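## Task

Carry the tote from the staging bench over to the work bench, where it must finish resting wholly on the bench top with nothing hanging past an edge. Take the wooden block out of the tote and set it on the stand's top plate. The stand's post is already pinned at the correct height and must still be pinned at that height at the end; letting it go down quickly can fail the job even if a robot is holding it. Any number of the robots may help. When finished, open the grippers and back the robots away; anything that stays in place only because a robot supports it does not count. A robot that tips over or ends up leaning fails the job.

## Robot and tools

Robots: two identical Hello Robot Stretch 3 units, r1 and r2. Each has a two-wheel differential base (0.33 m long, 0.34 m wide, passive omni wheel at the rear), a lift carriage riding a vertical mast, and one telescoping arm that reaches out to the robot's right side, ending in a wrist (yaw, pitch, roll) and a two-finger gripper. The base cannot strafe; to move the gripper forward or back you drive the base. Turning in place pivots about a point 0.05 m behind the front edge; with the arm in and wrist folded the swept radius is 0.28 m, larger if the wrist is out.

Frames: each robot reports in its own base frame: origin on the floor between the drive wheels, x forward, y left, z up. hand_pose is in that frame, at the point where closed fingertips meet. Odometry is the base frame as it was at scene start; it counts wheel rotation, so slip looks like travel. Heading runs -3.142 to 3.142, left positive. Nothing in the state relates one robot to the other; use images, lidar_m, wrist_depth_mm and head_depth_mm for that.

execute_actions: argument actions is a list holding one action object, or empty (empty just reports state and pictures). The action is keyed by robot name, r1 and/or r2, so each robot gets its own entry. Inside a robot's entry:
- base: exactly one of translate_m (a relative drive in metres from where the base last reported itself, forward positive, -1 to 1) or rotate_rad (a relative in-place turn in radians, left/counter-clockwise positive, -3.2 to 3.2).
- joints: absolute targets by name: lift_m 0 to 1.1 (arm height on mast), arm_m 0 to 0.52 (extension), wrist_yaw_rad -1.345 to 4.42 (0 along the arm, positive toward the front, 3.0 folded over the base), wrist_pitch_rad -1.57 to 0.451 (0 level, negative tips fingers down), wrist_roll_rad -2.911 to 2.911, gripper_m -0.089 to 0.179 (larger is wider; real fingertip gap is a bit less, zero below 0.007), head_pan_rad -3.953 to 1.73 (0 forward, positive left, -1.57 looks along the arm), head_tilt_rad -1.53 to 0.419 (negative down).
- contact_limits: optional {arm_m: effort %} from 1 to 100; the arm halts with contact_stop when its effort reaches that value.
All motions in an action start at once; an action runs at most 15 s. cameras picks which images come back (names like r1_head_camera, r2_wrist_camera, or all; [] for none). A bad key or out-of-range number rejects the whole call. Anything you omit may keep pushing toward its previous target. After a reported stop, your remaining calls in that reply are skipped.

wait: seconds 0 to 10; nothing new is commanded, returns state and images. zoom_image: camera name plus region [x0, y0, x1, y1] in that camera's latest image pixels, at most 504 by 504. finished_scene: scene number (1 or 2); irreversible, reports success, and the next scene's task appears there.

Result lines: base_status and joint_status tell how each commanded motion ended (done, off_target, contact_stop, time_out, torque_fault). done for the base only means the wheels turned the commanded amount. off_target means it is blocked and may still push. After contact_stop the arm or lift goes slack until commanded again; a slack lift may sag under load. on_its_own covers uncommanded parts; 'held at' is a target, not a position. motor_effort is percent of max, positive toward higher joint values, peak in brackets; readings carry sizable bias and noise. Positive wheel effort pushes forward. lidar_m: 12 sectors of 30 degrees, first straight ahead, counting counter-clockwise (4th left, 7th behind, 10th right), plane 0.17 m high, range 0.15 to 12 m, '-' for nothing; it sees legs, not table tops, and sees the other robot. Depth grids are 7x7 medians in mm (wrist 45 to 1000, head 280 to 4000, head image is sideways). base_tilt in degrees, forward and right positive, with a fixed offset up to about 4 degrees. Camera calibration lines give intrinsics and base-to-camera transforms.

Speed: the base reaches 0.30 m/s only with lift below 0.30, arm below 0.03 and wrist_yaw above 2.54; otherwise 0.10 m/s. Fold or unfold the wrist only with lift 0.32 to 0.95, pitch -0.4, roll near 0; once folded the lift may go down to 0.25. Keep pitch at -0.5 or lower whenever yaw is below -0.4.

Gripping: command gripper_m below the object's width; to let go, command at least 0.02 above where contact occurred. Readings do not confirm a grasp; check images.

Avoid: robots touching each other (a hard press ends the run; once bases touch, any further drive is hard); pushing with the arm against rigid things while the gripper is above about 0.45 m, repeat pushes after a contact stop, and driving while the hand is hooked on something fixed, which can tip a robot. If tilted, reverse the last move in small steps, free the gripper, and lower lift to about 0.2. When two robots share a load, their travel can differ by up to 2.5 cm per metre, straining the hands. Avoid wrist overloads (servo shuts off 10 s), drops, slams, and letting the post fall or descend fast. Occasional nudges may move loose objects.

Each tool is called in YAML: its name, and indented under it one key for each argument.

## Session

execute_actions:
  actions: []

Scene clock: 0.00 s.
r1.base_odometry: x=+0.000 y=+0.000 heading=+0.000 (m, m, rad; r1's odometry frame)
r1.turned_by_wheels: +0.000 (rad since the last result)
r1.turned_by_imu: +0.000 (rad since the last result)
r1.base_tilt: forward=+0.1 right=-1.4 (deg)
r1.lidar_m: 2.71 1.59 0.96 0.83 0.84 0.97 1.72 2.46 1.40 1.98 2.10 1.57
r1.head_depth_mm: 2073 3083 - - - 3433 2323 / 2069 3090 - - - 3160 2299 / 2084 3140 - - - 3387 2296 / 2086 3133 - - - 3366 2277 / 2079 3182 3948 3969 - 3337 2252 / 2109 3189 3888 3881 3832 3302 2263 / 2103 3217 3729 3798 3831 3278 2264
r1.base_status: not commanded
r1.joint_positions: lift_m=+0.596 arm_m=-0.003 wrist_yaw_rad=+3.081 wrist_pitch_rad=-0.556 wrist_roll_rad=+0.008 gripper_m=+0.037 head_pan_rad=+0.009 head_tilt_rad=-0.003
r1.joint_status: not commanded
r1.motor_effort: left_wheel=-1 right_wheel=+0 lift_m=+40 arm_m=+0 wrist_yaw_rad=+0 wrist_pitch_rad=+3 wrist_roll_rad=+0 gripper_m=+0 head_pan_rad=+0 head_tilt_rad=+2 (%)
r1.hand_pose: x=-0.0087 y=+0.0621 z=+0.5785 quat_wxyz=(+0.216, +0.688, +0.173, +0.671) (m; r1's base frame)
r1.wrist_depth_mm: 674 719 814 874 953 - - / 742 787 915 - - - - / 820 890 - - - - - / 898 977 - - - - - / 923 920 900 902 912 910 889 / 783 787 804 780 - 788 773 / 716 704 703 725 692 686 691
r2.base_odometry: x=+0.000 y=+0.000 heading=+0.000 (m, m, rad; r2's odometry frame)
r2.turned_by_wheels: +0.000 (rad since the last result)
r2.turned_by_imu: +0.000 (rad since the last result)
r2.base_tilt: forward=+0.9 right=+0.6 (deg)
r2.lidar_m: 0.76 0.65 0.65 0.74 1.25 2.92 1.85 2.36 1.47 1.58 4.53 1.37
r2.head_depth_mm: 1438 1412 1371 1347 1320 1283 1260 / 1232 1209 1171 1149 1126 1107 1087 / 1064 1046 1023 1003 988 970 952 / 939 921 906 896 885 862 854 / 838 829 816 804 792 782 773 / 764 751 739 728 723 711 705 / 693 688 677 670 660 654 644
r2.base_status: not commanded
r2.joint_positions: lift_m=+0.381 arm_m=+0.000 wrist_yaw_rad=+3.011 wrist_pitch_rad=-0.453 wrist_roll_rad=+0.002 gripper_m=+0.037 head_pan_rad=-0.003 head_tilt_rad=-0.012
r2.joint_status: not commanded
r2.motor_effort: left_wheel=+0 right_wheel=+0 lift_m=+37 arm_m=+0 wrist_yaw_rad=+0 wrist_pitch_rad=+6 wrist_roll_rad=+0 gripper_m=+1 head_pan_rad=+0 head_tilt_rad=+1 (%)
r2.hand_pose: x=+0.0073 y=+0.0727 z=+0.3858 quat_wxyz=(+0.204, +0.698, +0.114, +0.677) (m; r2's base frame)
r2.wrist_depth_mm: - - 974 799 675 594 511 / - - - 923 729 642 549 / - - - 934 802 677 580 / 822 803 820 803 794 714 621 / 714 699 - 696 689 678 649 / 606 606 - 589 570 595 581 / 539 540 - - 519 520 521
pictures: r1_head_camera (sideways: a quarter turn clockwise sets it upright), r1_nav_camera (sideways: a quarter turn counterclockwise sets it upright), r1_wrist_camera, r2_head_camera (sideways: a quarter turn clockwise sets it upright), r2_nav_camera (sideways: a quarter turn counterclockwise sets it upright), r2_wrist_camera
Images, in order (width x height): r1_head_camera 896x504, r1_nav_camera 672x504, r1_wrist_camera 644x364, r2_head_camera 896x504, r2_nav_camera 672x504, r2_wrist_camera 644x364.

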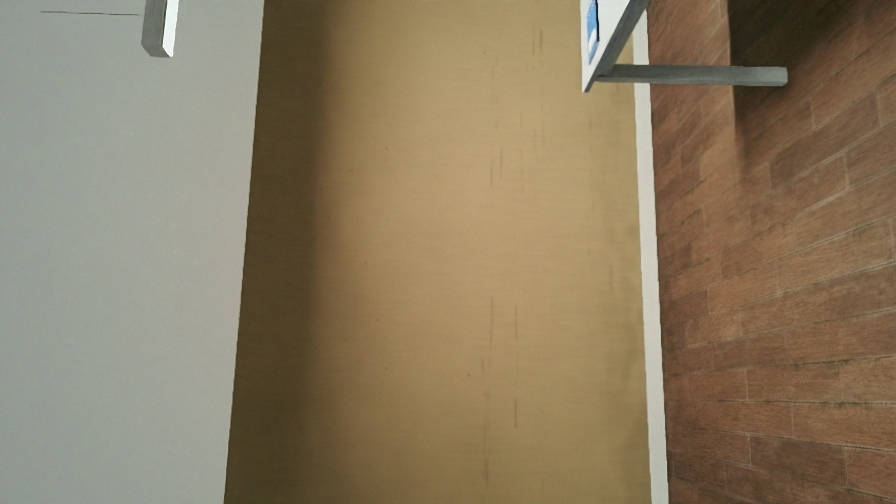

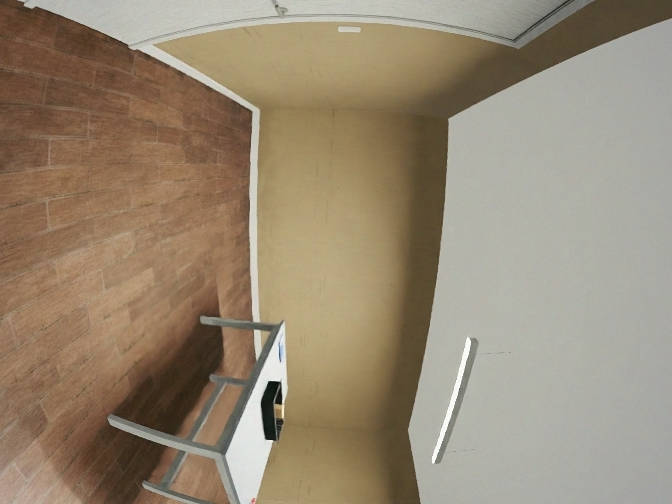

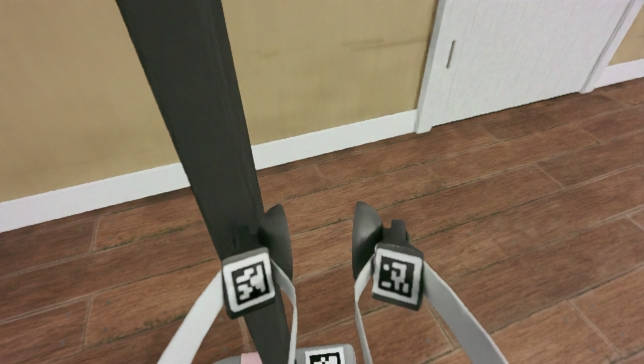

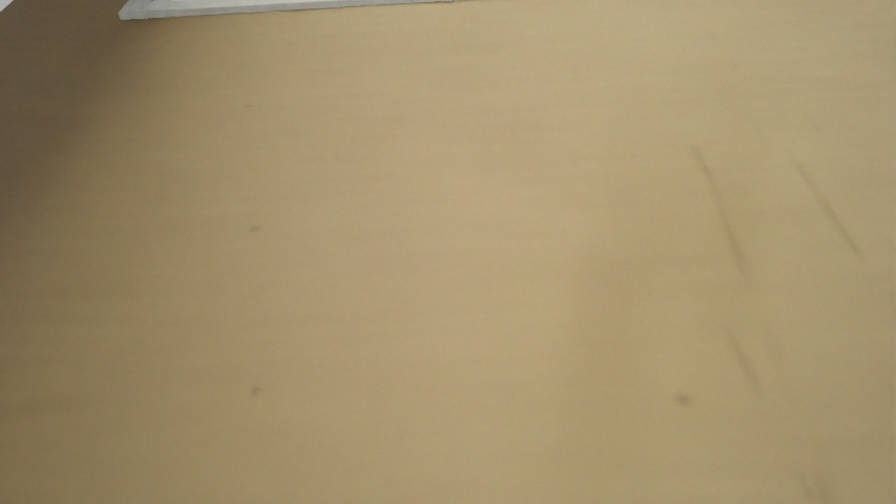

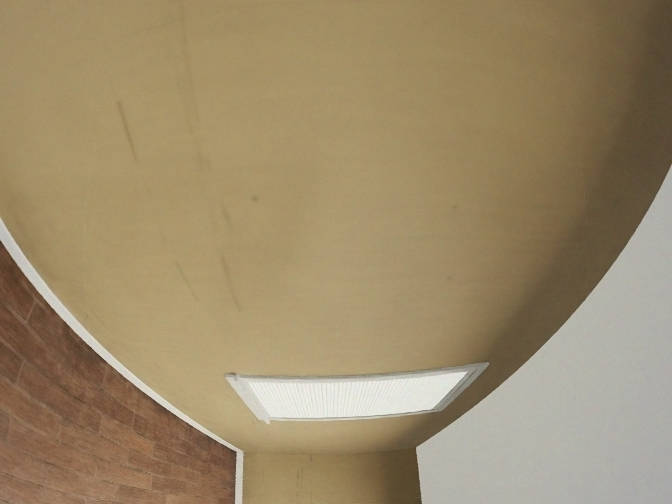

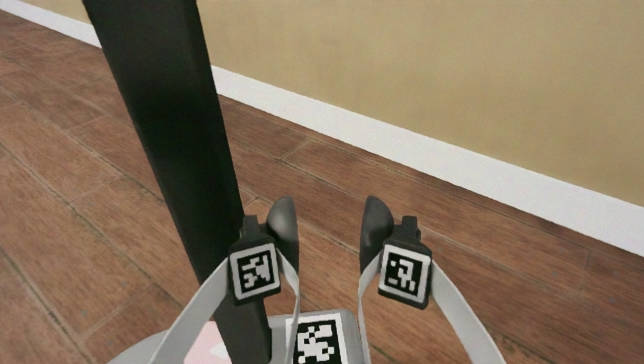

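execute_actions:
  actions:
    - {"r1":{"joints":{"head_pan_rad":-0.55,"head_tilt_rad":-0.4,"lift_m":0.28,"wrist_pitch_rad":-0.4,"wrist_yaw_rad":3.0}},"r2":{"joints":{"head_pan_rad":-2.2,"head_tilt_rad":-0.4,"lift_m":0.28}}}
  cameras: ["r1_head_camera","r2_nav_camera","r2_head_camera"]

execute_actions:
  actions:
    - {"r1":{"joints":{"head_pan_rad":-2.0}},"r2":{"joints":{"head_pan_rad":-1.4}}}
  cameras: ["r1_head_camera","r1_nav_camera","r2_nav_camera","r2_head_camera"]

Scene clock: 12.17 s.
r1.base_odometry: x=+0.000 y=+0.000 heading=+0.000 (m, m, rad; r1's odometry frame)
r1.turned_by_wheels: +0.000 (rad since the last result)
r1.turned_by_imu: -0.002 (rad since the last result)
r1.base_tilt: forward=+0.1 right=-1.4 (deg)
r1.lidar_m: 2.72 1.59 0.95 0.83 0.83 0.97 1.72 2.46 1.40 1.98 2.10 1.57
r1.head_depth_mm: 3869 - - 3076 2266 1764 1439 / - - - 3070 2279 1751 1431 / - - 2364 1704 2094 1756 1430 / - - 2183 2904 2265 1746 1433 / - - 2221 3144 2275 1757 1430 / - - - 3262 2274 1749 1432 / 3797 - - 3052 2273 1754 1429
r1.base_status: not commanded
r1.joint_positions: lift_m=+0.280 arm_m=-0.003 wrist_yaw_rad=+3.001 wrist_pitch_rad=-0.420 wrist_roll_rad=+0.008 gripper_m=+0.037 head_pan_rad=-0.543 head_tilt_rad=-0.395
r1.joint_status: all done
r1.motor_effort: left_wheel=+0(0) right_wheel=+0(0) lift_m=+33(36) arm_m=+0(0) wrist_yaw_rad=-1(1) wrist_pitch_rad=+6(9) wrist_roll_rad=+0(0) gripper_m=+0(1) head_pan_rad=-3(26) head_tilt_rad=-2(24) (%)
r1.hand_pose: x=+0.0101 y=+0.0795 z=+0.2923 quat_wxyz=(+0.196, +0.702, +0.098, +0.677) (m; r1's base frame)
r1.wrist_depth_mm: 644 - 784 884 991 - - / 690 - 845 954 - - - / 744 - 888 927 897 890 900 / 749 746 726 723 716 699 685 / 594 599 - 588 584 573 568 / 505 505 - 515 - 487 483 / 448 - - - 421 420 415
r2.base_odometry: x=+0.000 y=+0.000 heading=+0.000 (m, m, rad; r2's odometry frame)
r2.turned_by_wheels: +0.000 (rad since the last result)
r2.turned_by_imu: -0.001 (rad since the last result)
r2.base_tilt: forward=+1.0 right=+0.7 (deg)
r2.lidar_m: 0.76 0.65 0.65 0.74 1.25 2.93 1.84 2.36 1.47 1.59 4.53 1.37
r2.head_depth_mm: 3426 3668 3885 3711 2460 1827 1454 / 3506 3668 3853 3310 2488 1842 1455 / 3522 3765 - 3803 2485 1856 1470 / 3586 3721 - 3906 2487 1859 1481 / 3608 3831 - 3155 2409 1868 1478 / 3593 3890 - 1660 2328 1733 1488 / 3816 - - 1811 2578 1775 1497
r2.base_status: not commanded
r2.joint_positions: lift_m=+0.280 arm_m=+0.000 wrist_yaw_rad=+3.011 wrist_pitch_rad=-0.454 wrist_roll_rad=+0.002 gripper_m=+0.037 head_pan_rad=-2.193 head_tilt_rad=-0.395
r2.joint_status: all done
r2.motor_effort: left_wheel=+0(0) right_wheel=+0(0) lift_m=+28(33) arm_m=+0(0) wrist_yaw_rad=+0(0) wrist_pitch_rad=+7(7) wrist_roll_rad=+0(0) gripper_m=+0(0) head_pan_rad=-4(56) head_tilt_rad=-2(23) (%)
r2.hand_pose: x=+0.0073 y=+0.0726 z=+0.2849 quat_wxyz=(+0.204, +0.698, +0.114, +0.677) (m; r2's base frame)
r2.wrist_depth_mm: - - 979 818 673 593 515 / - - - 889 743 629 549 / 816 812 816 803 758 671 584 / 659 655 646 654 642 646 593 / 562 549 - 564 557 542 551 / 491 - - - 461 467 471 / - - - - 425 411 413
pictures: r1_head_camera (sideways: a quarter turn clockwise sets it upright), r2_head_camera (sideways: a quarter turn clockwise sets it upright), r2_nav_camera (sideways: a quarter turn counterclockwise sets it upright)
camera_calibration (this result's frames):
r1_head_camera: T_world_to_cam=[[-0.3568, 0.190547, -0.914541, 1.21254], [0.490534, 0.871367, -0.00982604, 0.0148407], [0.795029, -0.452119, -0.404373, 0.482468], [0, 0, 0, 1]] pos_world=[0.0417767, -0.0258432, 1.30416]
r2_head_camera: T_world_to_cam=[[0.239265, 0.258313, -0.935963, 1.23859], [0.810599, -0.583784, 0.0461014, -0.0620167], [-0.534491, -0.769721, -0.349068, 0.414729], [0, 0, 0, 1]] pos_world=[-0.0244132, -0.0369243, 1.30691]
r2_nav_camera: T_world_to_cam=[[-0.208329, -0.279291, 0.937334, -1.17756], [-0.803412, 0.595422, -0.00115048, 0.0627654], [-0.557788, -0.753306, -0.348429, 0.411363], [0, 0, 0, 1]] pos_world=[0.0345593, -0.0563721, 1.24717]
Images, in order (width x height): r1_head_camera 896x504, r2_head_camera 896x504, r2_nav_camera 672x504.

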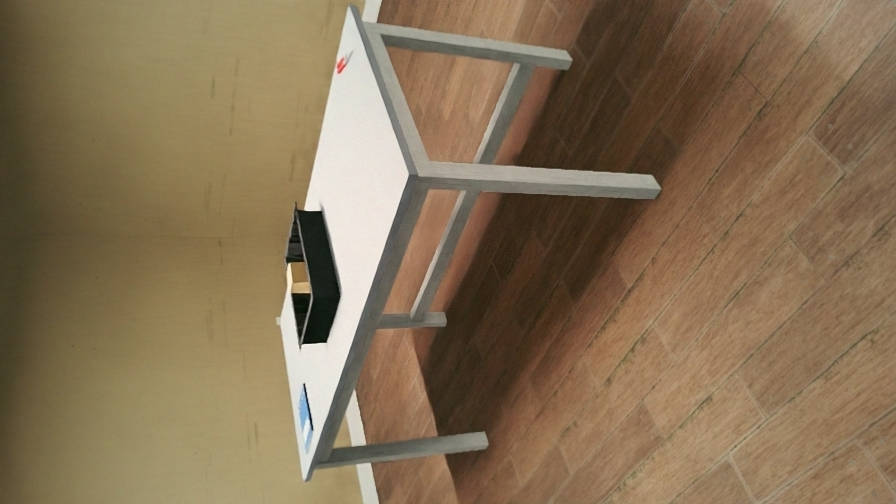

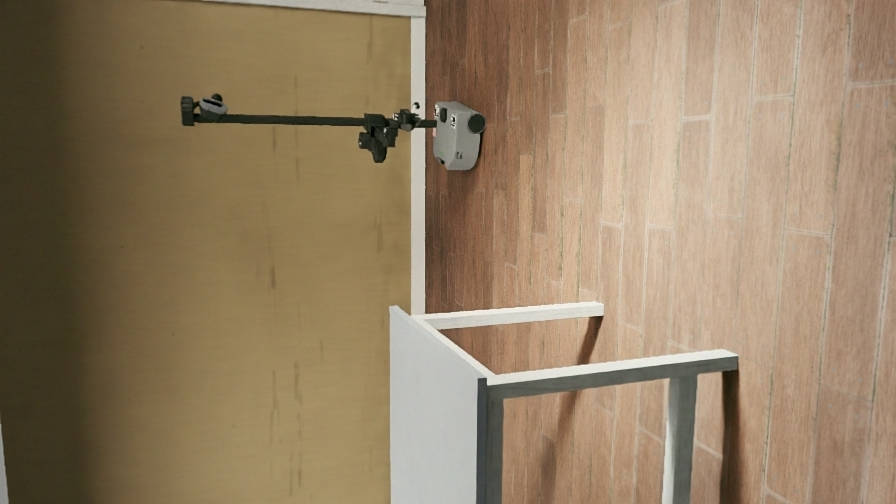

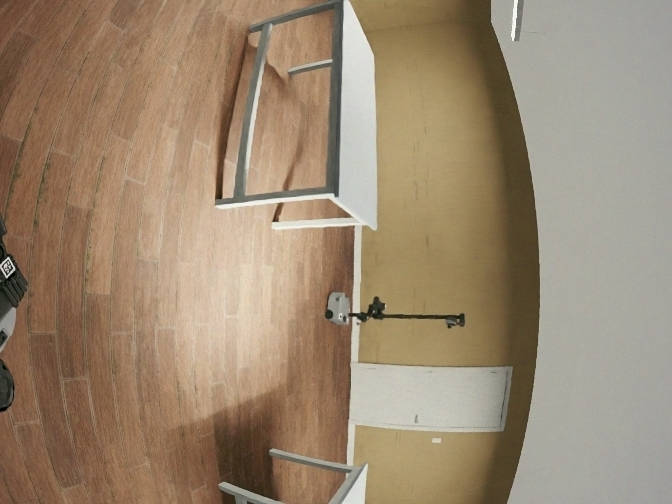

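Scene clock: 13.43 s.
r1.base_odometry: x=+0.000 y=+0.000 heading=+0.000 (m, m, rad; r1's odometry frame)
r1.turned_by_wheels: +0.000 (rad since the last result)
r1.turned_by_imu: +0.000 (rad since the last result)
r1.base_tilt: forward=+0.1 right=-1.4 (deg)
r1.lidar_m: 2.72 1.59 0.96 0.83 0.83 0.97 1.73 2.46 1.40 1.97 2.10 1.57
r1.head_depth_mm: - - 2379 3260 2298 1754 1436 / - - 2364 2903 2292 1760 1429 / - - 2384 2762 2283 1756 1428 / - - - 2445 2266 1750 1426 / 3927 - - 1545 2086 1725 1433 / 3741 3952 - 2766 2194 1746 1436 / 3506 3681 3869 3246 2274 1757 1429
r1.base_status: not commanded
r1.joint_positions: lift_m=+0.280 arm_m=-0.003 wrist_yaw_rad=+3.001 wrist_pitch_rad=-0.420 wrist_roll_rad=+0.008 gripper_m=+0.037 head_pan_rad=-1.993 head_tilt_rad=-0.395
r1.joint_status: all done
r1.motor_effort: left_wheel=+0(1) right_wheel=+0(0) lift_m=+33(33) arm_m=+0(0) wrist_yaw_rad=-1(1) wrist_pitch_rad=+7(6) wrist_roll_rad=+0(0) gripper_m=+0(0) head_pan_rad=-3(29) head_tilt_rad=-2(1) (%)
r1.hand_pose: x=+0.0101 y=+0.0795 z=+0.2923 quat_wxyz=(+0.196, +0.702, +0.098, +0.677) (m; r1's base frame)
r1.wrist_depth_mm: 652 - 803 880 - - - / 709 - 853 961 - - - / 742 - 889 926 898 898 894 / 746 735 728 726 703 704 696 / 607 594 - 582 584 571 566 / 508 498 - 506 - 488 485 / 448 - - - 421 420 420
r2.base_odometry: x=+0.000 y=+0.000 heading=+0.000 (m, m, rad; r2's odometry frame)
r2.turned_by_wheels: +0.000 (rad since the last result)
r2.turned_by_imu: +0.000 (rad since the last result)
r2.base_tilt: forward=+0.9 right=+0.7 (deg)
r2.lidar_m: 0.76 0.65 0.65 0.74 1.25 2.92 1.84 2.36 1.48 1.58 4.54 1.37
r2.head_depth_mm: - - - 1990 2453 1785 1458 / - - - 2931 2468 1842 1459 / - - - 3335 2361 1848 1468 / - - - 3137 2529 1872 1484 / - - - 3922 2536 1890 1478 / - - - - 2582 1887 1503 / - - - - 2573 1899 1501
r2.base_status: not commanded
r2.joint_positions: lift_m=+0.280 arm_m=+0.000 wrist_yaw_rad=+3.011 wrist_pitch_rad=-0.454 wrist_roll_rad=+0.002 gripper_m=+0.037 head_pan_rad=-1.407 head_tilt_rad=-0.395
r2.joint_status: all done
r2.motor_effort: left_wheel=+0(0) right_wheel=+0(0) lift_m=+26(27) arm_m=+0(0) wrist_yaw_rad=+0(0) wrist_pitch_rad=+7(7) wrist_roll_rad=+0(0) gripper_m=+1(0) head_pan_rad=+5(56) head_tilt_rad=-1(2) (%)
r2.hand_pose: x=+0.0073 y=+0.0726 z=+0.2849 quat_wxyz=(+0.204, +0.698, +0.114, +0.677) (m; r2's base frame)
r2.wrist_depth_mm: - - 970 793 688 587 512 / - - - 866 740 631 551 / 823 803 836 833 747 659 583 / 660 661 651 647 651 654 601 / 570 545 - 566 570 550 534 / 483 - - - 465 474 470 / - - - - 422 418 418
pictures: r1_head_camera (sideways: a quarter turn clockwise sets it upright), r1_nav_camera (sideways: a quarter turn counterclockwise sets it upright), r2_head_camera (sideways: a quarter turn clockwise sets it upright), r2_nav_camera (sideways: a quarter turn counterclockwise sets it upright)
camera_calibration (this result's frames):
r1_head_camera: T_world_to_cam=[[0.146254, 0.377431, -0.914416, 1.2093], [0.924155, -0.381891, -0.00981668, 0.0121834], [-0.352913, -0.843626, -0.404658, 0.489841], [0, 0, 0, 1]] pos_world=[-0.0152534, -0.038533, 1.30414]
r1_nav_camera: T_world_to_cam=[[-0.120118, -0.394603, 0.910966, -1.14906], [-0.922277, 0.383935, 0.0446995, -0.00428835], [-0.367391, -0.834795, -0.410051, 0.491796], [0, 0, 0, 1]] pos_world=[0.0387037, -0.0412262, 1.2486]
r2_head_camera: T_world_to_cam=[[-0.0135288, 0.351878, -0.935948, 1.24012], [0.985954, 0.160531, 0.0461013, -0.0630863], [0.166471, -0.922178, -0.349107, 0.410504], [0, 0, 0, 1]] pos_world=[0.0106406, -0.047685, 1.3069]
r2_nav_camera: T_world_to_cam=[[0.050236, -0.34483, 0.93732, -1.17912], [-0.989103, -0.147221, -0.00114982, 0.0638972], [0.13839, -0.927048, -0.348468, 0.407167], [0, 0, 0, 1]] pos_world=[0.0660874, -0.019726, 1.24717]
Images, in order (width x height): r1_head_camera 896x504, r1_nav_camera 672x504, r2_head_camera 896x504, r2_nav_camera 672x504.

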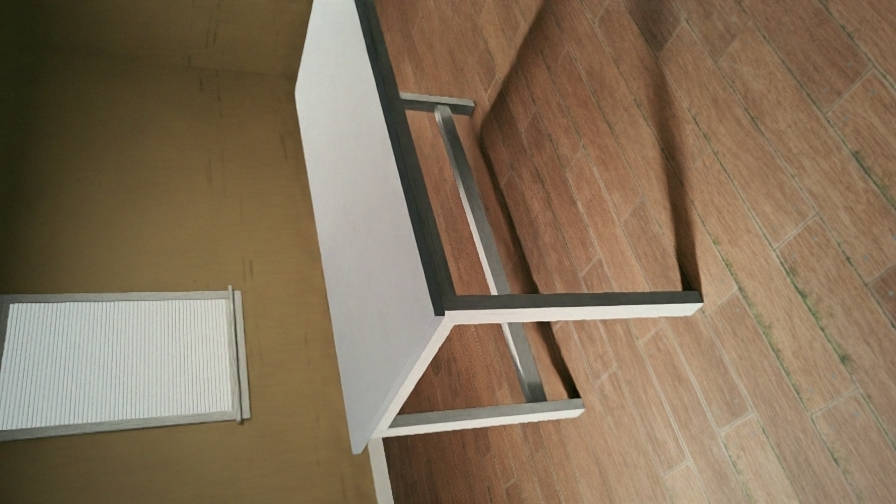

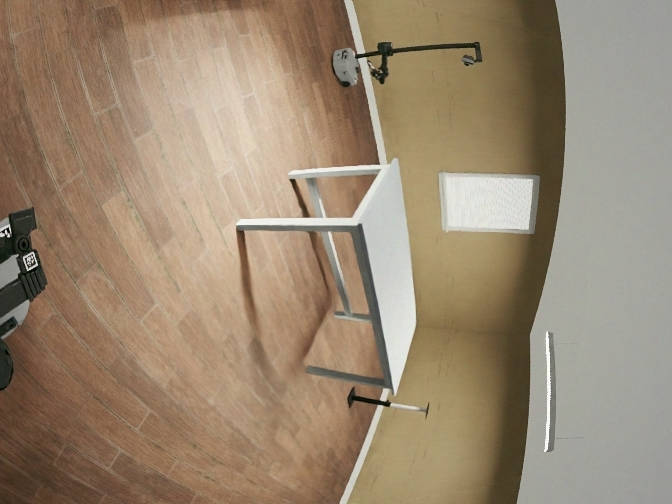

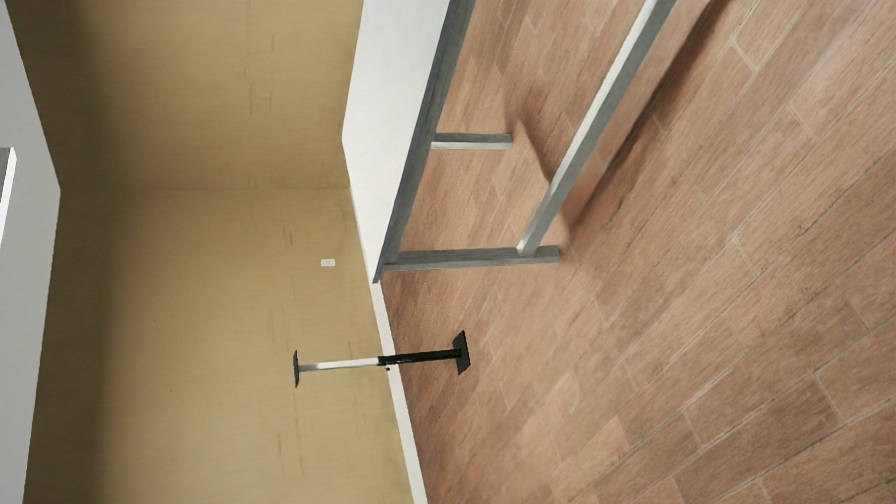

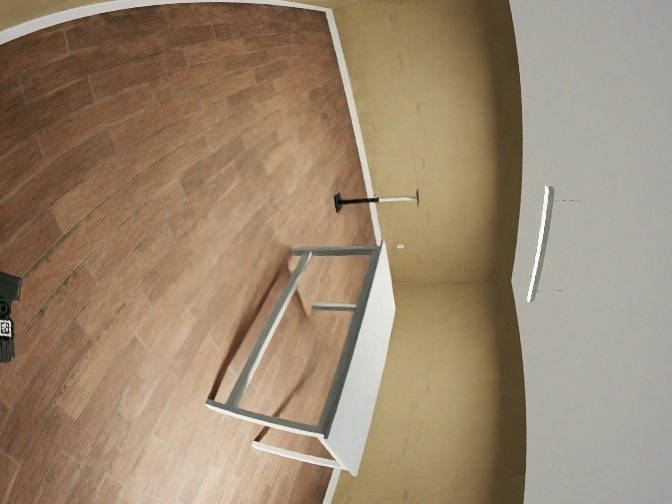

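execute_actions:
  actions:
    - {"r1":{"base":{"rotate_rad":-0.17}},"r2":{"base":{"rotate_rad":-0.31}}}
  cameras: []

execute_actions:
  actions:
    - {"r1":{"base":{"translate_m":1}},"r2":{"base":{"translate_m":-1}}}
  cameras: []

execute_actions:
  actions:
    - {"r1":{"base":{"translate_m":0.9}},"r2":{"base":{"translate_m":-1}}}
  cameras: []

execute_actions:
  actions:
    - {"r1":{"base":{"rotate_rad":0.405},"joints":{"lift_m":0.93,"head_pan_rad":-1.57,"head_tilt_rad":-0.75}},"r2":{"base":{"rotate_rad":-0.45},"joints":{"lift_m":0.93,"wrist_pitch_rad":-0.4,"head_pan_rad":-1.57,"head_tilt_rad":-0.75}}}
  cameras: ["r1_head_camera","r2_head_camera","r2_nav_camera"]

Scene clock: 43.80 s.
r1.base_odometry: x=+0.000 y=+0.000 heading=-0.170 (m, m, rad; r1's odometry frame)
r1.turned_by_wheels: -0.170 (rad since the last result)
r1.turned_by_imu: -0.166 (rad since the last result)
r1.base_tilt: forward=+0.1 right=-1.3 (deg)
r1.lidar_m: 2.71 2.30 1.03 0.84 0.84 0.90 1.34 4.70 2.37 1.40 3.24 1.57
r1.head_depth_mm: - - - 3266 2293 1763 1439 / - - - 2905 2281 1761 1436 / - - 2349 3073 2272 1751 1430 / - - 2365 2901 2284 1764 1433 / - - 2351 2689 2281 1756 1436 / - - - 1534 2108 1698 1434 / 3810 - - 2747 2179 1750 1433
r1.base_status: done
r1.joint_positions: lift_m=+0.280 arm_m=-0.003 wrist_yaw_rad=+3.001 wrist_pitch_rad=-0.420 wrist_roll_rad=+0.008 gripper_m=+0.037 head_pan_rad=-1.993 head_tilt_rad=-0.396
r1.joint_status: not commanded
r1.motor_effort: left_wheel=+2(10) right_wheel=-2(8) lift_m=+32(33) arm_m=+0(0) wrist_yaw_rad=-1(1) wrist_pitch_rad=+6(6) wrist_roll_rad=+0(0) gripper_m=+0(0) head_pan_rad=-2(3) head_tilt_rad=-2(0) (%)
r1.hand_pose: x=+0.0101 y=+0.0795 z=+0.2924 quat_wxyz=(+0.196, +0.703, +0.098, +0.677) (m; r1's base frame)
r1.wrist_depth_mm: 613 - 814 962 - - - / 662 - 873 - - - - / 710 - 906 923 913 908 878 / 707 748 731 724 699 706 682 / 608 601 - 583 589 570 564 / 503 503 - 510 - 489 478 / 447 - - - 422 418 416
r2.base_odometry: x=+0.000 y=+0.000 heading=-0.310 (m, m, rad; r2's odometry frame)
r2.turned_by_wheels: -0.310 (rad since the last result)
r2.turned_by_imu: -0.311 (rad since the last result)
r2.base_tilt: forward=+0.9 right=+0.6 (deg)
r2.lidar_m: 1.00 0.69 0.65 0.66 0.86 1.99 2.15 1.84 3.25 1.48 1.84 3.57
r2.head_depth_mm: 3640 3751 - 1996 2314 1805 1453 / 3824 - - 1708 2224 1733 1456 / - - - 1877 2502 1805 1460 / - - - 2090 2492 1861 1476 / - - - 2850 2546 1870 1472 / - - - 3431 2423 1908 1500 / - - - 3238 2462 1903 1496
r2.base_status: done
r2.joint_positions: lift_m=+0.280 arm_m=+0.000 wrist_yaw_rad=+3.011 wrist_pitch_rad=-0.454 wrist_roll_rad=+0.002 gripper_m=+0.037 head_pan_rad=-1.407 head_tilt_rad=-0.396
r2.joint_status: not commanded
r2.motor_effort: left_wheel=+2(13) right_wheel=-2(10) lift_m=+26(27) arm_m=+0(0) wrist_yaw_rad=+0(0) wrist_pitch_rad=+7(7) wrist_roll_rad=+0(0) gripper_m=+0(0) head_pan_rad=+5(5) head_tilt_rad=-3(3) (%)
r2.hand_pose: x=+0.0073 y=+0.0726 z=+0.2849 quat_wxyz=(+0.204, +0.698, +0.114, +0.677) (m; r2's base frame)
r2.wrist_depth_mm: 955 - 733 715 638 583 558 / - - 830 735 691 622 594 / 834 794 808 793 725 678 612 / 670 653 658 661 635 645 654 / 562 558 - 568 563 543 545 / 488 - - - 464 474 473 / - - - - 414 419 420
pictures: none
No camera images: the call's "cameras" was empty. Leave "cameras" out to get every camera's image.

Scene clock: 48.73 s.
r1.base_odometry: x=+0.986 y=-0.169 heading=-0.170 (m, m, rad; r1's odometry frame)
r1.turned_by_wheels: +0.000 (rad since the last result)
r1.turned_by_imu: +0.003 (rad since the last result)
r1.base_tilt: forward=+0.1 right=-1.4 (deg)
r1.lidar_m: 1.73 3.11 1.57 1.23 1.21 1.33 1.99 3.16 1.82 3.57 0.81 1.56
r1.head_depth_mm: - - 2380 2745 2116 1764 1439 / - - 2368 3054 2286 1751 1437 / - - - 3256 2259 1759 1433 / - - - 3038 2270 1749 1426 / - - - 3224 2270 1761 1431 / 3657 3887 - 3254 2261 1755 1429 / 3412 3624 3833 3222 2281 1750 1423
r1.base_status: done
r1.joint_positions: lift_m=+0.280 arm_m=-0.003 wrist_yaw_rad=+3.001 wrist_pitch_rad=-0.420 wrist_roll_rad=+0.008 gripper_m=+0.037 head_pan_rad=-1.993 head_tilt_rad=-0.396
r1.joint_status: not commanded
r1.motor_effort: left_wheel=+1(12) right_wheel=-2(6) lift_m=+33(33) arm_m=+0(0) wrist_yaw_rad=-1(1) wrist_pitch_rad=+6(6) wrist_roll_rad=+0(0) gripper_m=+0(0) head_pan_rad=-3(2) head_tilt_rad=-1(1) (%)
r1.hand_pose: x=+0.0103 y=+0.0795 z=+0.2924 quat_wxyz=(+0.196, +0.703, +0.098, +0.677) (m; r1's base frame)
r1.wrist_depth_mm: 895 - - - - - - / 961 - - - - - - / 954 - 940 929 899 908 897 / 740 720 717 715 710 691 689 / 602 596 - 580 584 574 573 / 500 502 - 514 - 486 481 / 449 - - - 423 421 414
r2.base_odometry: x=-0.952 y=+0.305 heading=-0.310 (m, m, rad; r2's odometry frame)
r2.turned_by_wheels: +0.000 (rad since the last result)
r2.turned_by_imu: -0.005 (rad since the last result)
r2.base_tilt: forward=+0.9 right=+0.6 (deg)
r2.lidar_m: 1.68 1.15 1.08 1.10 1.43 3.28 1.49 1.00 1.00 3.74 1.71 2.88
r2.head_depth_mm: 3210 3350 3588 3665 2460 1836 1454 / 3382 3630 3785 3768 2454 1827 1459 / 3571 3812 - 3813 2509 1847 1477 / 3766 - - 3882 2536 1877 1483 / - - - 3194 2396 1866 1484 / - - - 3188 2546 1892 1481 / - - - 1858 2318 1867 1494
r2.base_status: done
r2.joint_positions: lift_m=+0.280 arm_m=+0.000 wrist_yaw_rad=+3.011 wrist_pitch_rad=-0.454 wrist_roll_rad=+0.002 gripper_m=+0.037 head_pan_rad=-1.407 head_tilt_rad=-0.396
r2.joint_status: not commanded
r2.motor_effort: left_wheel=+3(10) right_wheel=-2(10) lift_m=+27(26) arm_m=+0(0) wrist_yaw_rad=+0(0) wrist_pitch_rad=+7(7) wrist_roll_rad=+0(0) gripper_m=+1(1) head_pan_rad=+5(4) head_tilt_rad=-1(2) (%)
r2.hand_pose: x=+0.0073 y=+0.0726 z=+0.2849 quat_wxyz=(+0.204, +0.698, +0.114, +0.677) (m; r2's base frame)
r2.wrist_depth_mm: - - - - - 963 897 / - - - - - - 923 / 836 804 789 800 791 793 768 / 665 652 650 654 640 654 625 / 568 553 - 568 570 543 542 / 492 - - - 465 471 464 / - - - - 416 414 414
pictures: none
No camera images: the call's "cameras" was empty. Leave "cameras" out to get every camera's image.

Scene clock: 53.67 s.
r1.base_odometry: x=+1.873 y=-0.321 heading=-0.170 (m, m, rad; r1's odometry frame)
r1.turned_by_wheels: +0.000 (rad since the last result)
r1.turned_by_imu: +0.003 (rad since the last result)
r1.base_tilt: forward=+0.1 right=-1.4 (deg)
r1.lidar_m: 0.84 2.29 2.01 1.60 1.58 1.69 2.58 2.49 0.82 1.11 1.10 1.18
r1.head_depth_mm: - - - 2902 2280 1762 1437 / - - - 3260 2185 1689 1434 / - - - 3238 949 1027 1154 / 3904 - - 3192 948 780 1437 / 3594 3789 - 3228 945 729 1396 / 3306 3483 3717 1347 944 728 644 / 3042 3231 3419 3201 945 727 595
r1.base_status: done
r1.joint_positions: lift_m=+0.280 arm_m=-0.003 wrist_yaw_rad=+3.001 wrist_pitch_rad=-0.420 wrist_roll_rad=+0.008 gripper_m=+0.037 head_pan_rad=-1.993 head_tilt_rad=-0.396
r1.joint_status: not commanded
r1.motor_effort: left_wheel=+0(11) right_wheel=-1(6) lift_m=+33(32) arm_m=+0(0) wrist_yaw_rad=-1(1) wrist_pitch_rad=+6(6) wrist_roll_rad=+0(0) gripper_m=+0(0) head_pan_rad=-2(2) head_tilt_rad=-1(2) (%)
r1.hand_pose: x=+0.0103 y=+0.0795 z=+0.2925 quat_wxyz=(+0.196, +0.703, +0.098, +0.677) (m; r1's base frame)
r1.wrist_depth_mm: - - - - - - - / - - - - - - - / 969 - 936 906 920 895 891 / 739 712 723 712 710 696 705 / 604 601 - 580 584 579 566 / 506 497 - 514 - 485 482 / 442 - - - 422 418 419
r2.base_odometry: x=-1.905 y=+0.610 heading=-0.310 (m, m, rad; r2's odometry frame)
r2.turned_by_wheels: +0.000 (rad since the last result)
r2.turned_by_imu: -0.005 (rad since the last result)
r2.base_tilt: forward=+0.9 right=+0.6 (deg)
r2.lidar_m: 2.35 1.61 1.51 1.54 2.00 2.41 0.82 0.56 0.53 0.54 0.69 2.39
r2.head_depth_mm: 2792 2941 3146 3238 1019 760 624 / 2974 3181 3352 3477 1031 769 669 / 3172 3476 3477 3594 1046 770 1383 / 3460 3624 3807 3928 1050 777 1477 / 3669 3876 - 3944 2511 840 995 / 3895 - - - 2575 1695 1448 / - - - - 2564 1901 1505
r2.base_status: done
r2.joint_positions: lift_m=+0.280 arm_m=+0.000 wrist_yaw_rad=+3.011 wrist_pitch_rad=-0.454 wrist_roll_rad=+0.002 gripper_m=+0.037 head_pan_rad=-1.407 head_tilt_rad=-0.396
r2.joint_status: not commanded
r2.motor_effort: left_wheel=+3(10) right_wheel=-2(10) lift_m=+27(27) arm_m=-1(0) wrist_yaw_rad=+0(0) wrist_pitch_rad=+7(7) wrist_roll_rad=+0(0) gripper_m=+1(1) head_pan_rad=+5(5) head_tilt_rad=-2(2) (%)
r2.hand_pose: x=+0.0073 y=+0.0726 z=+0.2849 quat_wxyz=(+0.204, +0.698, +0.114, +0.677) (m; r2's base frame)
r2.wrist_depth_mm: - - - - - - - / - - - - - - - / 833 806 815 786 787 783 791 / 660 667 651 651 650 634 640 / 561 553 - 565 563 544 528 / 482 - - - 463 473 468 / - - - - 419 419 416
pictures: none
No camera images: the call's "cameras" was empty. Leave "cameras" out to get every camera's image.

Scene clock: 60.40 s.
r1.base_odometry: x=+1.873 y=-0.321 heading=+0.235 (m, m, rad; r1's odometry frame)
r1.turned_by_wheels: +0.405 (rad since the last result)
r1.turned_by_imu: +0.392 (rad since the last result)
r1.base_tilt: forward=+0.1 right=-1.5 (deg)
r1.lidar_m: 2.29 2.25 1.65 1.56 1.62 2.24 2.49 0.81 1.14 1.10 1.14 0.83
r1.head_depth_mm: 2819 3003 947 782 - - 1172 / 2777 2997 918 739 666 - 1169 / 2766 2955 884 722 670 - - / 2835 3015 835 723 670 - 1180 / 2819 3037 884 726 671 - 1180 / 2833 3026 955 765 673 1356 1181 / 2837 3038 956 766 690 1345 1182
r1.base_status: done
r1.joint_positions: lift_m=+0.930 arm_m=-0.003 wrist_yaw_rad=+3.001 wrist_pitch_rad=-0.420 wrist_roll_rad=+0.008 gripper_m=+0.037 head_pan_rad=-1.577 head_tilt_rad=-0.741
r1.joint_status: all done
r1.motor_effort: left_wheel=-3(12) right_wheel=+2(10) lift_m=+47(48) arm_m=+0(0) wrist_yaw_rad=-1(0) wrist_pitch_rad=+7(6) wrist_roll_rad=+0(0) gripper_m=-1(0) head_pan_rad=+2(23) head_tilt_rad=-4(22) (%)
r1.hand_pose: x=+0.0103 y=+0.0796 z=+0.9421 quat_wxyz=(+0.196, +0.703, +0.098, +0.677) (m; r1's base frame)
r1.wrist_depth_mm: - - - - - - - / - - - - - - - / - - - - - - - / - - - - - - - / - - - - - - - / - - - - - - - / - - - - - - -
r2.base_odometry: x=-1.905 y=+0.610 heading=-0.760 (m, m, rad; r2's odometry frame)
r2.turned_by_wheels: -0.450 (rad since the last result)
r2.turned_by_imu: -0.452 (rad since the last result)
r2.base_tilt: forward=+0.9 right=+0.6 (deg)
r2.lidar_m: 2.40 2.17 1.58 1.52 1.57 2.13 2.41 0.75 0.55 0.53 0.54 0.74
r2.head_depth_mm: 2803 3104 1012 787 - - 1150 / 2777 3076 1021 796 700 - - / 2707 3066 949 799 703 - - / 2722 3104 1036 805 707 - 1138 / 2764 3111 1093 832 715 - 1163 / 2803 3122 1106 842 738 1409 1158 / 2768 3082 1114 847 723 1383 1153
r2.base_status: done
r2.joint_positions: lift_m=+0.930 arm_m=+0.000 wrist_yaw_rad=+3.011 wrist_pitch_rad=-0.419 wrist_roll_rad=+0.002 gripper_m=+0.037 head_pan_rad=-1.563 head_tilt_rad=-0.741
r2.joint_status: all done
r2.motor_effort: left_wheel=+3(13) right_wheel=-2(9) lift_m=+46(48) arm_m=+0(0) wrist_yaw_rad=+0(0) wrist_pitch_rad=+8(10) wrist_roll_rad=+0(0) gripper_m=+1(0) head_pan_rad=-3(25) head_tilt_rad=-4(27) (%)
r2.hand_pose: x=+0.0079 y=+0.0771 z=+0.9421 quat_wxyz=(+0.192, +0.700, +0.102, +0.680) (m; r2's base frame)
r2.wrist_depth_mm: - - - - - - - / - - - - - - - / - - - - - - - / - - - - - - - / - - - - - - - / - - - - - - - / - - - - - - -
pictures: r1_head_camera (sideways: a quarter turn clockwise sets it upright), r2_head_camera (sideways: a quarter turn clockwise sets it upright), r2_nav_camera (sideways: a quarter turn counterclockwise sets it upright)
camera_calibration (this result's frames):
r1_head_camera: T_world_to_cam=[[-0.0168752, 0.690401, -0.72323, 0.961023], [0.999676, 0.0254479, 0.000967205, -0.00231868], [0.0190724, -0.722979, -0.690607, 0.859597], [0, 0, 0, 1]] pos_world=[0.00214079, -0.041962, 1.28869]
r2_head_camera: T_world_to_cam=[[0.0389286, 0.64639, -0.762013, 1.01297], [0.999042, -0.00990269, 0.0426374, -0.0586363], [0.0200144, -0.762943, -0.646156, 0.797896], [0, 0, 0, 1]] pos_world=[0.00317726, -0.046604, 1.28996]
r2_nav_camera: T_world_to_cam=[[-0.00156832, -0.645646, 0.763635, -0.9523], [-0.999963, 0.00748837, 0.00427767, 0.0568982], [-0.00848025, -0.7636, -0.645634, 0.794714], [0, 0, 0, 1]] pos_world=[0.0621419, -0.00843159, 1.24006]
Images, in order (width x height): r1_head_camera 896x504, r2_head_camera 896x504, r2_nav_camera 672x504.

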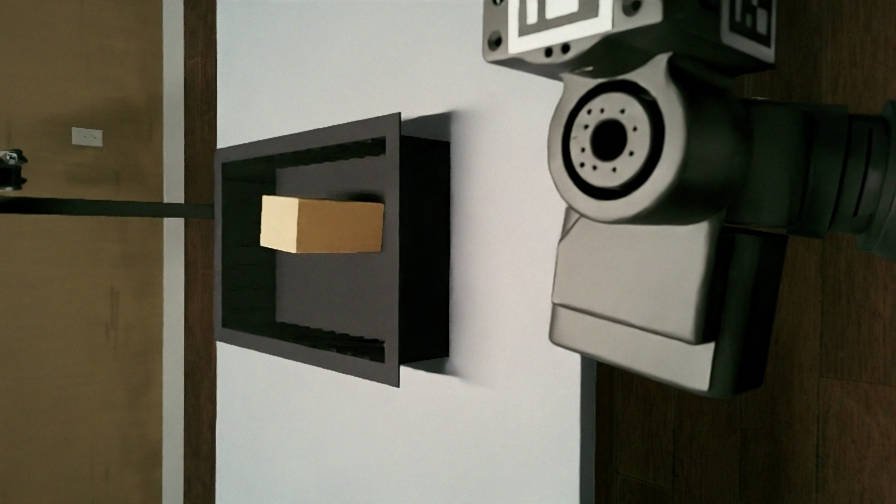

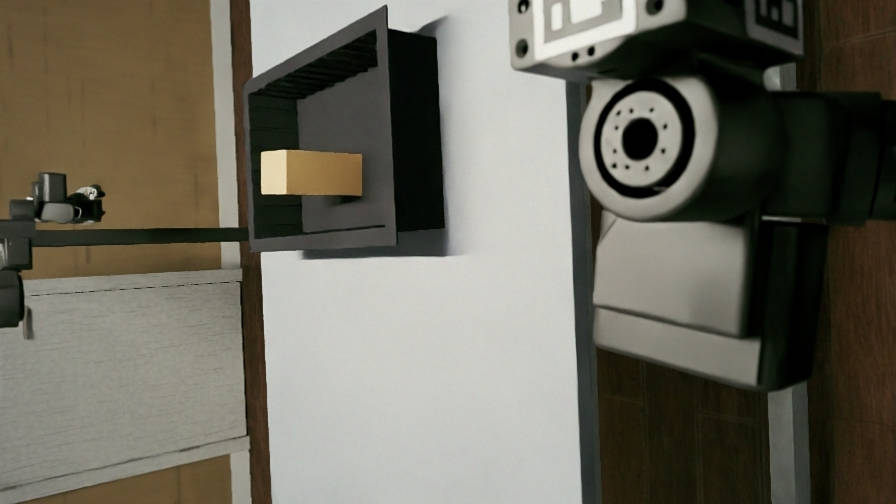

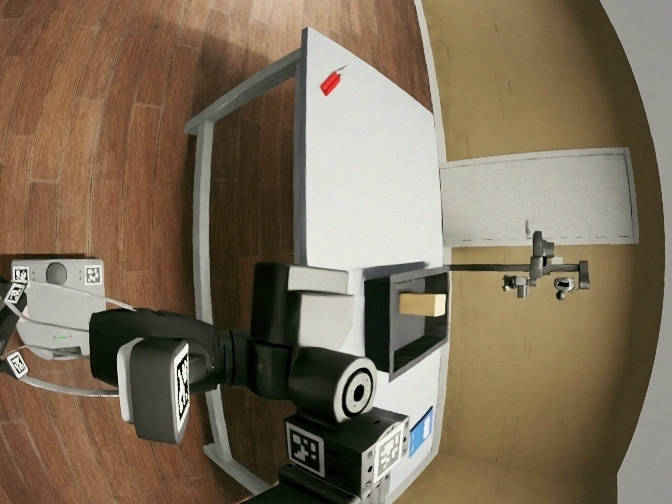

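execute_actions:
  actions:
    - {"r1":{"base":{"translate_m":0.035},"joints":{"wrist_yaw_rad":0,"arm_m":0.1}},"r2":{"base":{"translate_m":-0.12},"joints":{"wrist_yaw_rad":0,"arm_m":0.1}}}
  cameras: []

execute_actions:
  actions:
    - {"r1":{"joints":{"lift_m":1.06,"arm_m":0.4,"wrist_pitch_rad":-1.4,"wrist_roll_rad":1.57,"gripper_m":0.09}},"r2":{"joints":{"lift_m":1.06,"arm_m":0.48,"wrist_pitch_rad":-1.4,"wrist_roll_rad":1.57,"gripper_m":0.09}}}

Scene clock: 71.30 s.
r1.base_odometry: x=+1.907 y=-0.313 heading=+0.235 (m, m, rad; r1's odometry frame)
r1.turned_by_wheels: +0.000 (rad since the last result)
r1.turned_by_imu: -0.001 (rad since the last result)
r1.base_tilt: forward=+0.1 right=-1.4 (deg)
r1.lidar_m: 2.26 2.25 1.64 1.57 1.62 2.24 2.52 0.85 1.14 1.10 1.13 0.81
r1.head_depth_mm: 2833 2967 1017 - - 1340 1178 / 2817 3001 933 - - 1342 1177 / 2817 2995 814 - - 1341 1178 / 2680 2928 983 725 669 1346 1179 / 2828 3039 888 743 669 1345 1179 / 2827 3040 956 766 673 1345 1184 / 2842 3058 956 768 689 1345 1182
r1.base_status: done
r1.joint_positions: lift_m=+0.930 arm_m=+0.100 wrist_yaw_rad=+0.002 wrist_pitch_rad=-0.420 wrist_roll_rad=+0.008 gripper_m=+0.037 head_pan_rad=-1.577 head_tilt_rad=-0.741
r1.joint_status: all done
r1.motor_effort: left_wheel=-3(4) right_wheel=+2(7) lift_m=+47(47) arm_m=+3(3) wrist_yaw_rad=-1(2) wrist_pitch_rad=+5(5) wrist_roll_rad=+0(0) gripper_m=+0(0) head_pan_rad=+2(2) head_tilt_rad=-4(4) (%)
r1.hand_pose: x=-0.0212 y=-0.4689 z=+0.9421 quat_wxyz=(+0.689, +0.147, -0.694, -0.148) (m; r1's base frame)
r1.wrist_depth_mm: - - - - - - - / - - - - - - - / 702 690 628 447 629 655 650 / 540 532 477 460 468 511 502 / 433 413 333 342 343 419 412 / 365 361 357 356 - 353 350 / 315 311 309 310 306 305 303
r2.base_odometry: x=-1.992 y=+0.692 heading=-0.759 (m, m, rad; r2's odometry frame)
r2.turned_by_wheels: +0.000 (rad since the last result)
r2.turned_by_imu: -0.001 (rad since the last result)
r2.base_tilt: forward=+1.0 right=+0.6 (deg)
r2.lidar_m: 2.51 2.17 1.58 1.51 1.57 2.14 2.29 0.75 0.55 0.53 0.54 0.74
r2.head_depth_mm: 2783 3100 1103 - - 1348 1153 / 2811 3133 1113 - - 1345 1141 / 2775 3082 1027 - - 1338 1138 / 1181 3089 956 801 734 1381 1143 / 2710 3114 1045 803 736 1381 1140 / 2773 3095 1107 842 740 1398 1150 / 2760 3084 1110 844 742 1401 1149
r2.base_status: done
r2.joint_positions: lift_m=+0.930 arm_m=+0.100 wrist_yaw_rad=+0.002 wrist_pitch_rad=-0.419 wrist_roll_rad=+0.002 gripper_m=+0.037 head_pan_rad=-1.563 head_tilt_rad=-0.741
r2.joint_status: all done
r2.motor_effort: left_wheel=+3(5) right_wheel=-2(7) lift_m=+46(45) arm_m=+3(3) wrist_yaw_rad=-1(2) wrist_pitch_rad=+8(8) wrist_roll_rad=+0(0) gripper_m=+0(1) head_pan_rad=-4(4) head_tilt_rad=-4(4) (%)
r2.hand_pose: x=-0.0212 y=-0.4689 z=+0.9421 quat_wxyz=(+0.691, +0.148, -0.692, -0.147) (m; r2's base frame)
r2.wrist_depth_mm: - - - - - - - / 861 859 782 707 778 797 780 / 630 637 574 592 593 614 606 / 512 509 439 426 438 496 498 / 427 423 422 421 430 416 407 / 362 366 364 353 350 354 355 / 319 319 317 314 314 312 313
pictures: none
No camera images: the call's "cameras" was empty. Leave "cameras" out to get every camera's image.

Scene clock: 75.30 s.
r1.base_odometry: x=+1.907 y=-0.313 heading=+0.235 (m, m, rad; r1's odometry frame)
r1.turned_by_wheels: +0.000 (rad since the last result)
r1.turned_by_imu: -0.001 (rad since the last result)
r1.base_tilt: forward=+0.1 right=-1.3 (deg)
r1.lidar_m: 2.26 2.26 1.64 1.57 1.62 2.24 2.52 0.84 1.14 1.10 1.14 0.81
r1.head_depth_mm: 2792 3007 943 760 668 1339 1178 / 2859 2905 881 721 669 1334 1176 / - 2973 885 722 669 1342 1175 / 2731 2931 945 723 670 1343 1176 / 2818 3003 888 740 671 1345 1181 / 2850 3018 953 767 671 1341 1182 / 2831 3041 953 767 689 1348 1181
r1.base_status: not commanded
r1.joint_positions: lift_m=+1.060 arm_m=+0.400 wrist_yaw_rad=+0.000 wrist_pitch_rad=-1.395 wrist_roll_rad=+1.566 gripper_m=+0.090 head_pan_rad=-1.577 head_tilt_rad=-0.741
r1.joint_status: all done
r1.motor_effort: left_wheel=-3(3) right_wheel=+2(2) lift_m=+47(48) arm_m=+3(3) wrist_yaw_rad=+1(2) wrist_pitch_rad=-1(5) wrist_roll_rad=+2(4) gripper_m=+0(93) head_pan_rad=+2(2) head_tilt_rad=-4(3) (%)
r1.hand_pose: x=-0.0215 y=-0.5654 z=+0.9419 quat_wxyz=(+0.002, +0.001, -0.766, -0.643) (m; r1's base frame)
r1.wrist_depth_mm: 348 331 240 302 299 290 922 / 312 327 327 309 306 296 - / 369 352 338 324 313 307 - / 245 241 350 338 326 322 988 / 404 383 362 349 340 - - / 385 386 368 357 351 - - / 327 312 300 298 363 355 -
r2.base_odometry: x=-1.992 y=+0.692 heading=-0.759 (m, m, rad; r2's odometry frame)
r2.turned_by_wheels: +0.000 (rad since the last result)
r2.turned_by_imu: -0.001 (rad since the last result)
r2.base_tilt: forward=+1.0 right=+0.6 (deg)
r2.lidar_m: 2.51 2.17 1.57 1.51 1.56 2.12 2.29 0.76 0.55 0.53 0.55 0.74
r2.head_depth_mm: 2905 3112 1055 811 717 1357 1151 / 2828 3155 1066 815 722 1367 1136 / - 3155 1017 795 728 1367 1142 / 934 3119 951 798 729 1383 1138 / 2749 3124 1044 804 734 1371 1149 / 2777 3076 1099 841 741 1381 1147 / 2752 3123 1116 846 743 1390 1154
r2.base_status: not commanded
r2.joint_positions: lift_m=+1.060 arm_m=+0.480 wrist_yaw_rad=+0.000 wrist_pitch_rad=-1.396 wrist_roll_rad=+1.568 gripper_m=+0.090 head_pan_rad=-1.563 head_tilt_rad=-0.741
r2.joint_status: all done
r2.motor_effort: left_wheel=+3(3) right_wheel=-2(2) lift_m=+45(47) arm_m=+3(3) wrist_yaw_rad=+0(1) wrist_pitch_rad=-2(7) wrist_roll_rad=+1(1) gripper_m=+0(82) head_pan_rad=-4(4) head_tilt_rad=-3(4) (%)
r2.hand_pose: x=-0.0215 y=-0.6451 z=+0.9418 quat_wxyz=(+0.001, +0.001, -0.766, -0.643) (m; r2's base frame)
r2.wrist_depth_mm: 283 267 251 314 303 287 901 / 378 359 347 322 311 301 - / 398 381 359 333 321 313 - / 337 381 371 347 335 320 993 / 281 392 379 358 346 330 - / 357 383 349 368 358 - - / 476 383 313 384 372 359 -
pictures: r1_head_camera (sideways: a quarter turn clockwise sets it upright), r1_nav_camera (sideways: a quarter turn counterclockwise sets it upright), r1_wrist_camera, r2_head_camera (sideways: a quarter turn clockwise sets it upright), r2_nav_camera (sideways: a quarter turn counterclockwise sets it upright), r2_wrist_camera
camera_calibration (this result's frames):
r1_head_camera: T_world_to_cam=[[-0.0168754, 0.690404, -0.723228, 0.96102], [0.999676, 0.0254482, 0.000967311, -0.00231882], [0.0190727, -0.722977, -0.690609, 0.8596], [0, 0, 0, 1]] pos_world=[0.00214081, -0.041962, 1.28869]
r1_nav_camera: T_world_to_cam=[[0.0477292, -0.694094, 0.7183, -0.89888], [-0.998858, -0.0348018, 0.0327426, 0.011763], [0.00227167, -0.719043, -0.694962, 0.860213], [0, 0, 0, 1]] pos_world=[0.0526983, -0.00496839, 1.2431]
r1_wrist_camera: T_world_to_cam=[[0.0434672, 0.989781, -0.135813, 0.687186], [0.980892, -0.016477, 0.193855, -0.1386], [0.189637, -0.141644, -0.971584, 1.00295], [0, 0, 0, 1]] pos_world=[-0.0841141, -0.540386, 1.09464]
r2_head_camera: T_world_to_cam=[[0.0389488, 0.646389, -0.762013, 1.01297], [0.999041, -0.00993401, 0.0426374, -0.0586363], [0.0199905, -0.762944, -0.646156, 0.797896], [0, 0, 0, 1]] pos_world=[0.0031758, -0.0466039, 1.28996]
r2_nav_camera: T_world_to_cam=[[-0.00158856, -0.645646, 0.763635, -0.9523], [-0.999963, 0.00751973, 0.00427767, 0.0568982], [-0.00850419, -0.7636, -0.645634, 0.794714], [0, 0, 0, 1]] pos_world=[0.0621417, -0.00843334, 1.24006]
r2_wrist_camera: T_world_to_cam=[[-0.00911188, 0.983123, -0.182721, 0.805648], [0.978627, 0.0463093, 0.200364, -0.106376], [0.205444, -0.17699, -0.962532, 0.96716], [0, 0, 0, 1]] pos_world=[-0.0872532, -0.615947, 1.09944]
Images, in order (width x height): r1_head_camera 896x504, r1_nav_camera 672x504, r1_wrist_camera 644x364, r2_head_camera 896x504, r2_nav_camera 672x504, r2_wrist_camera 644x364.

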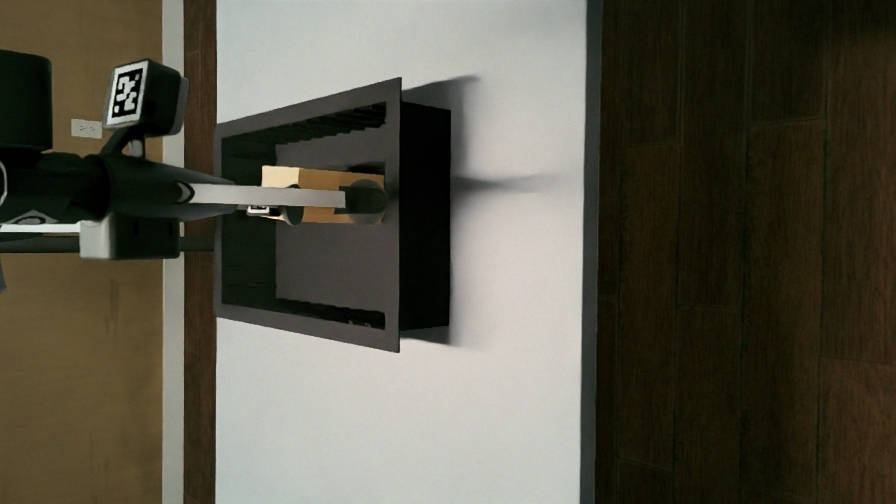

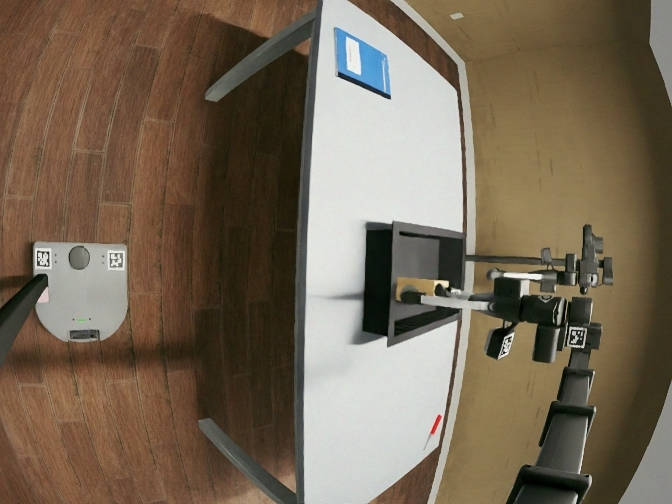

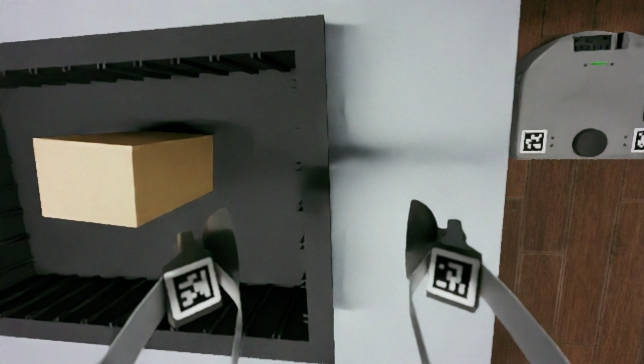

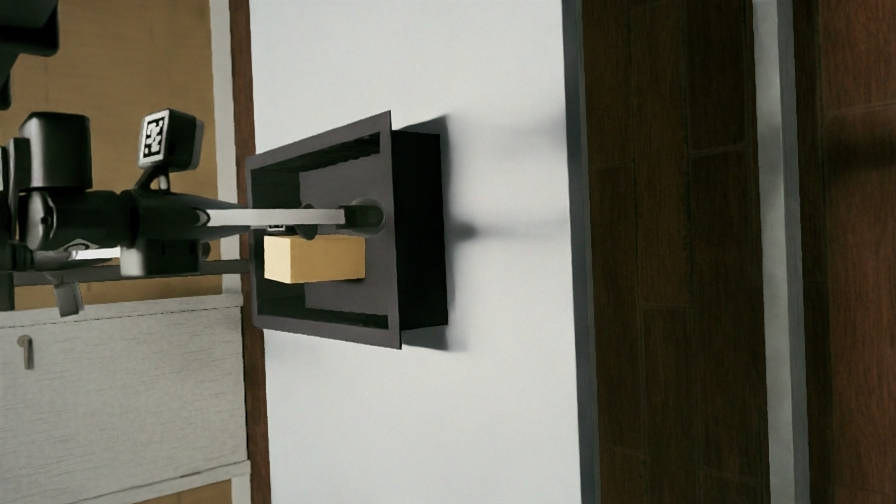

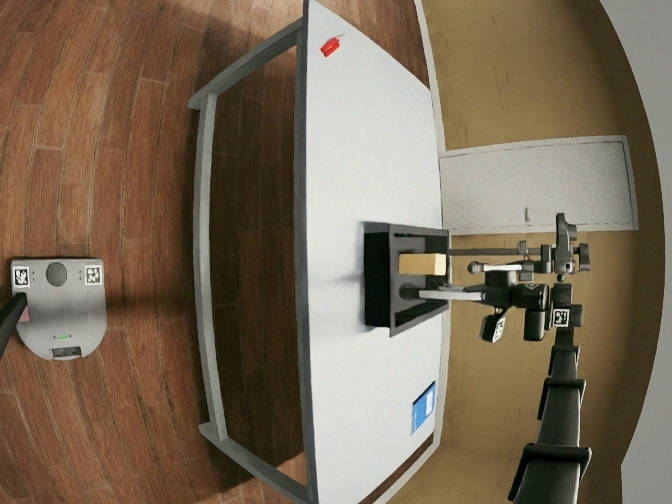

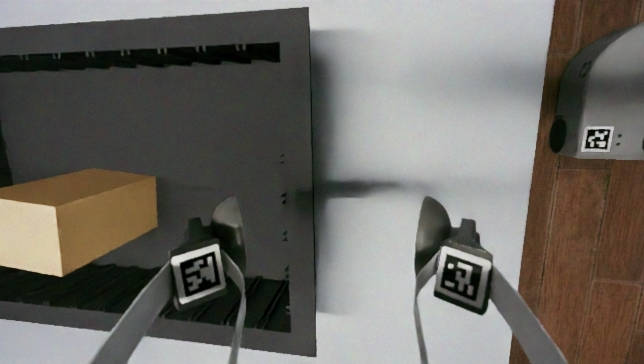

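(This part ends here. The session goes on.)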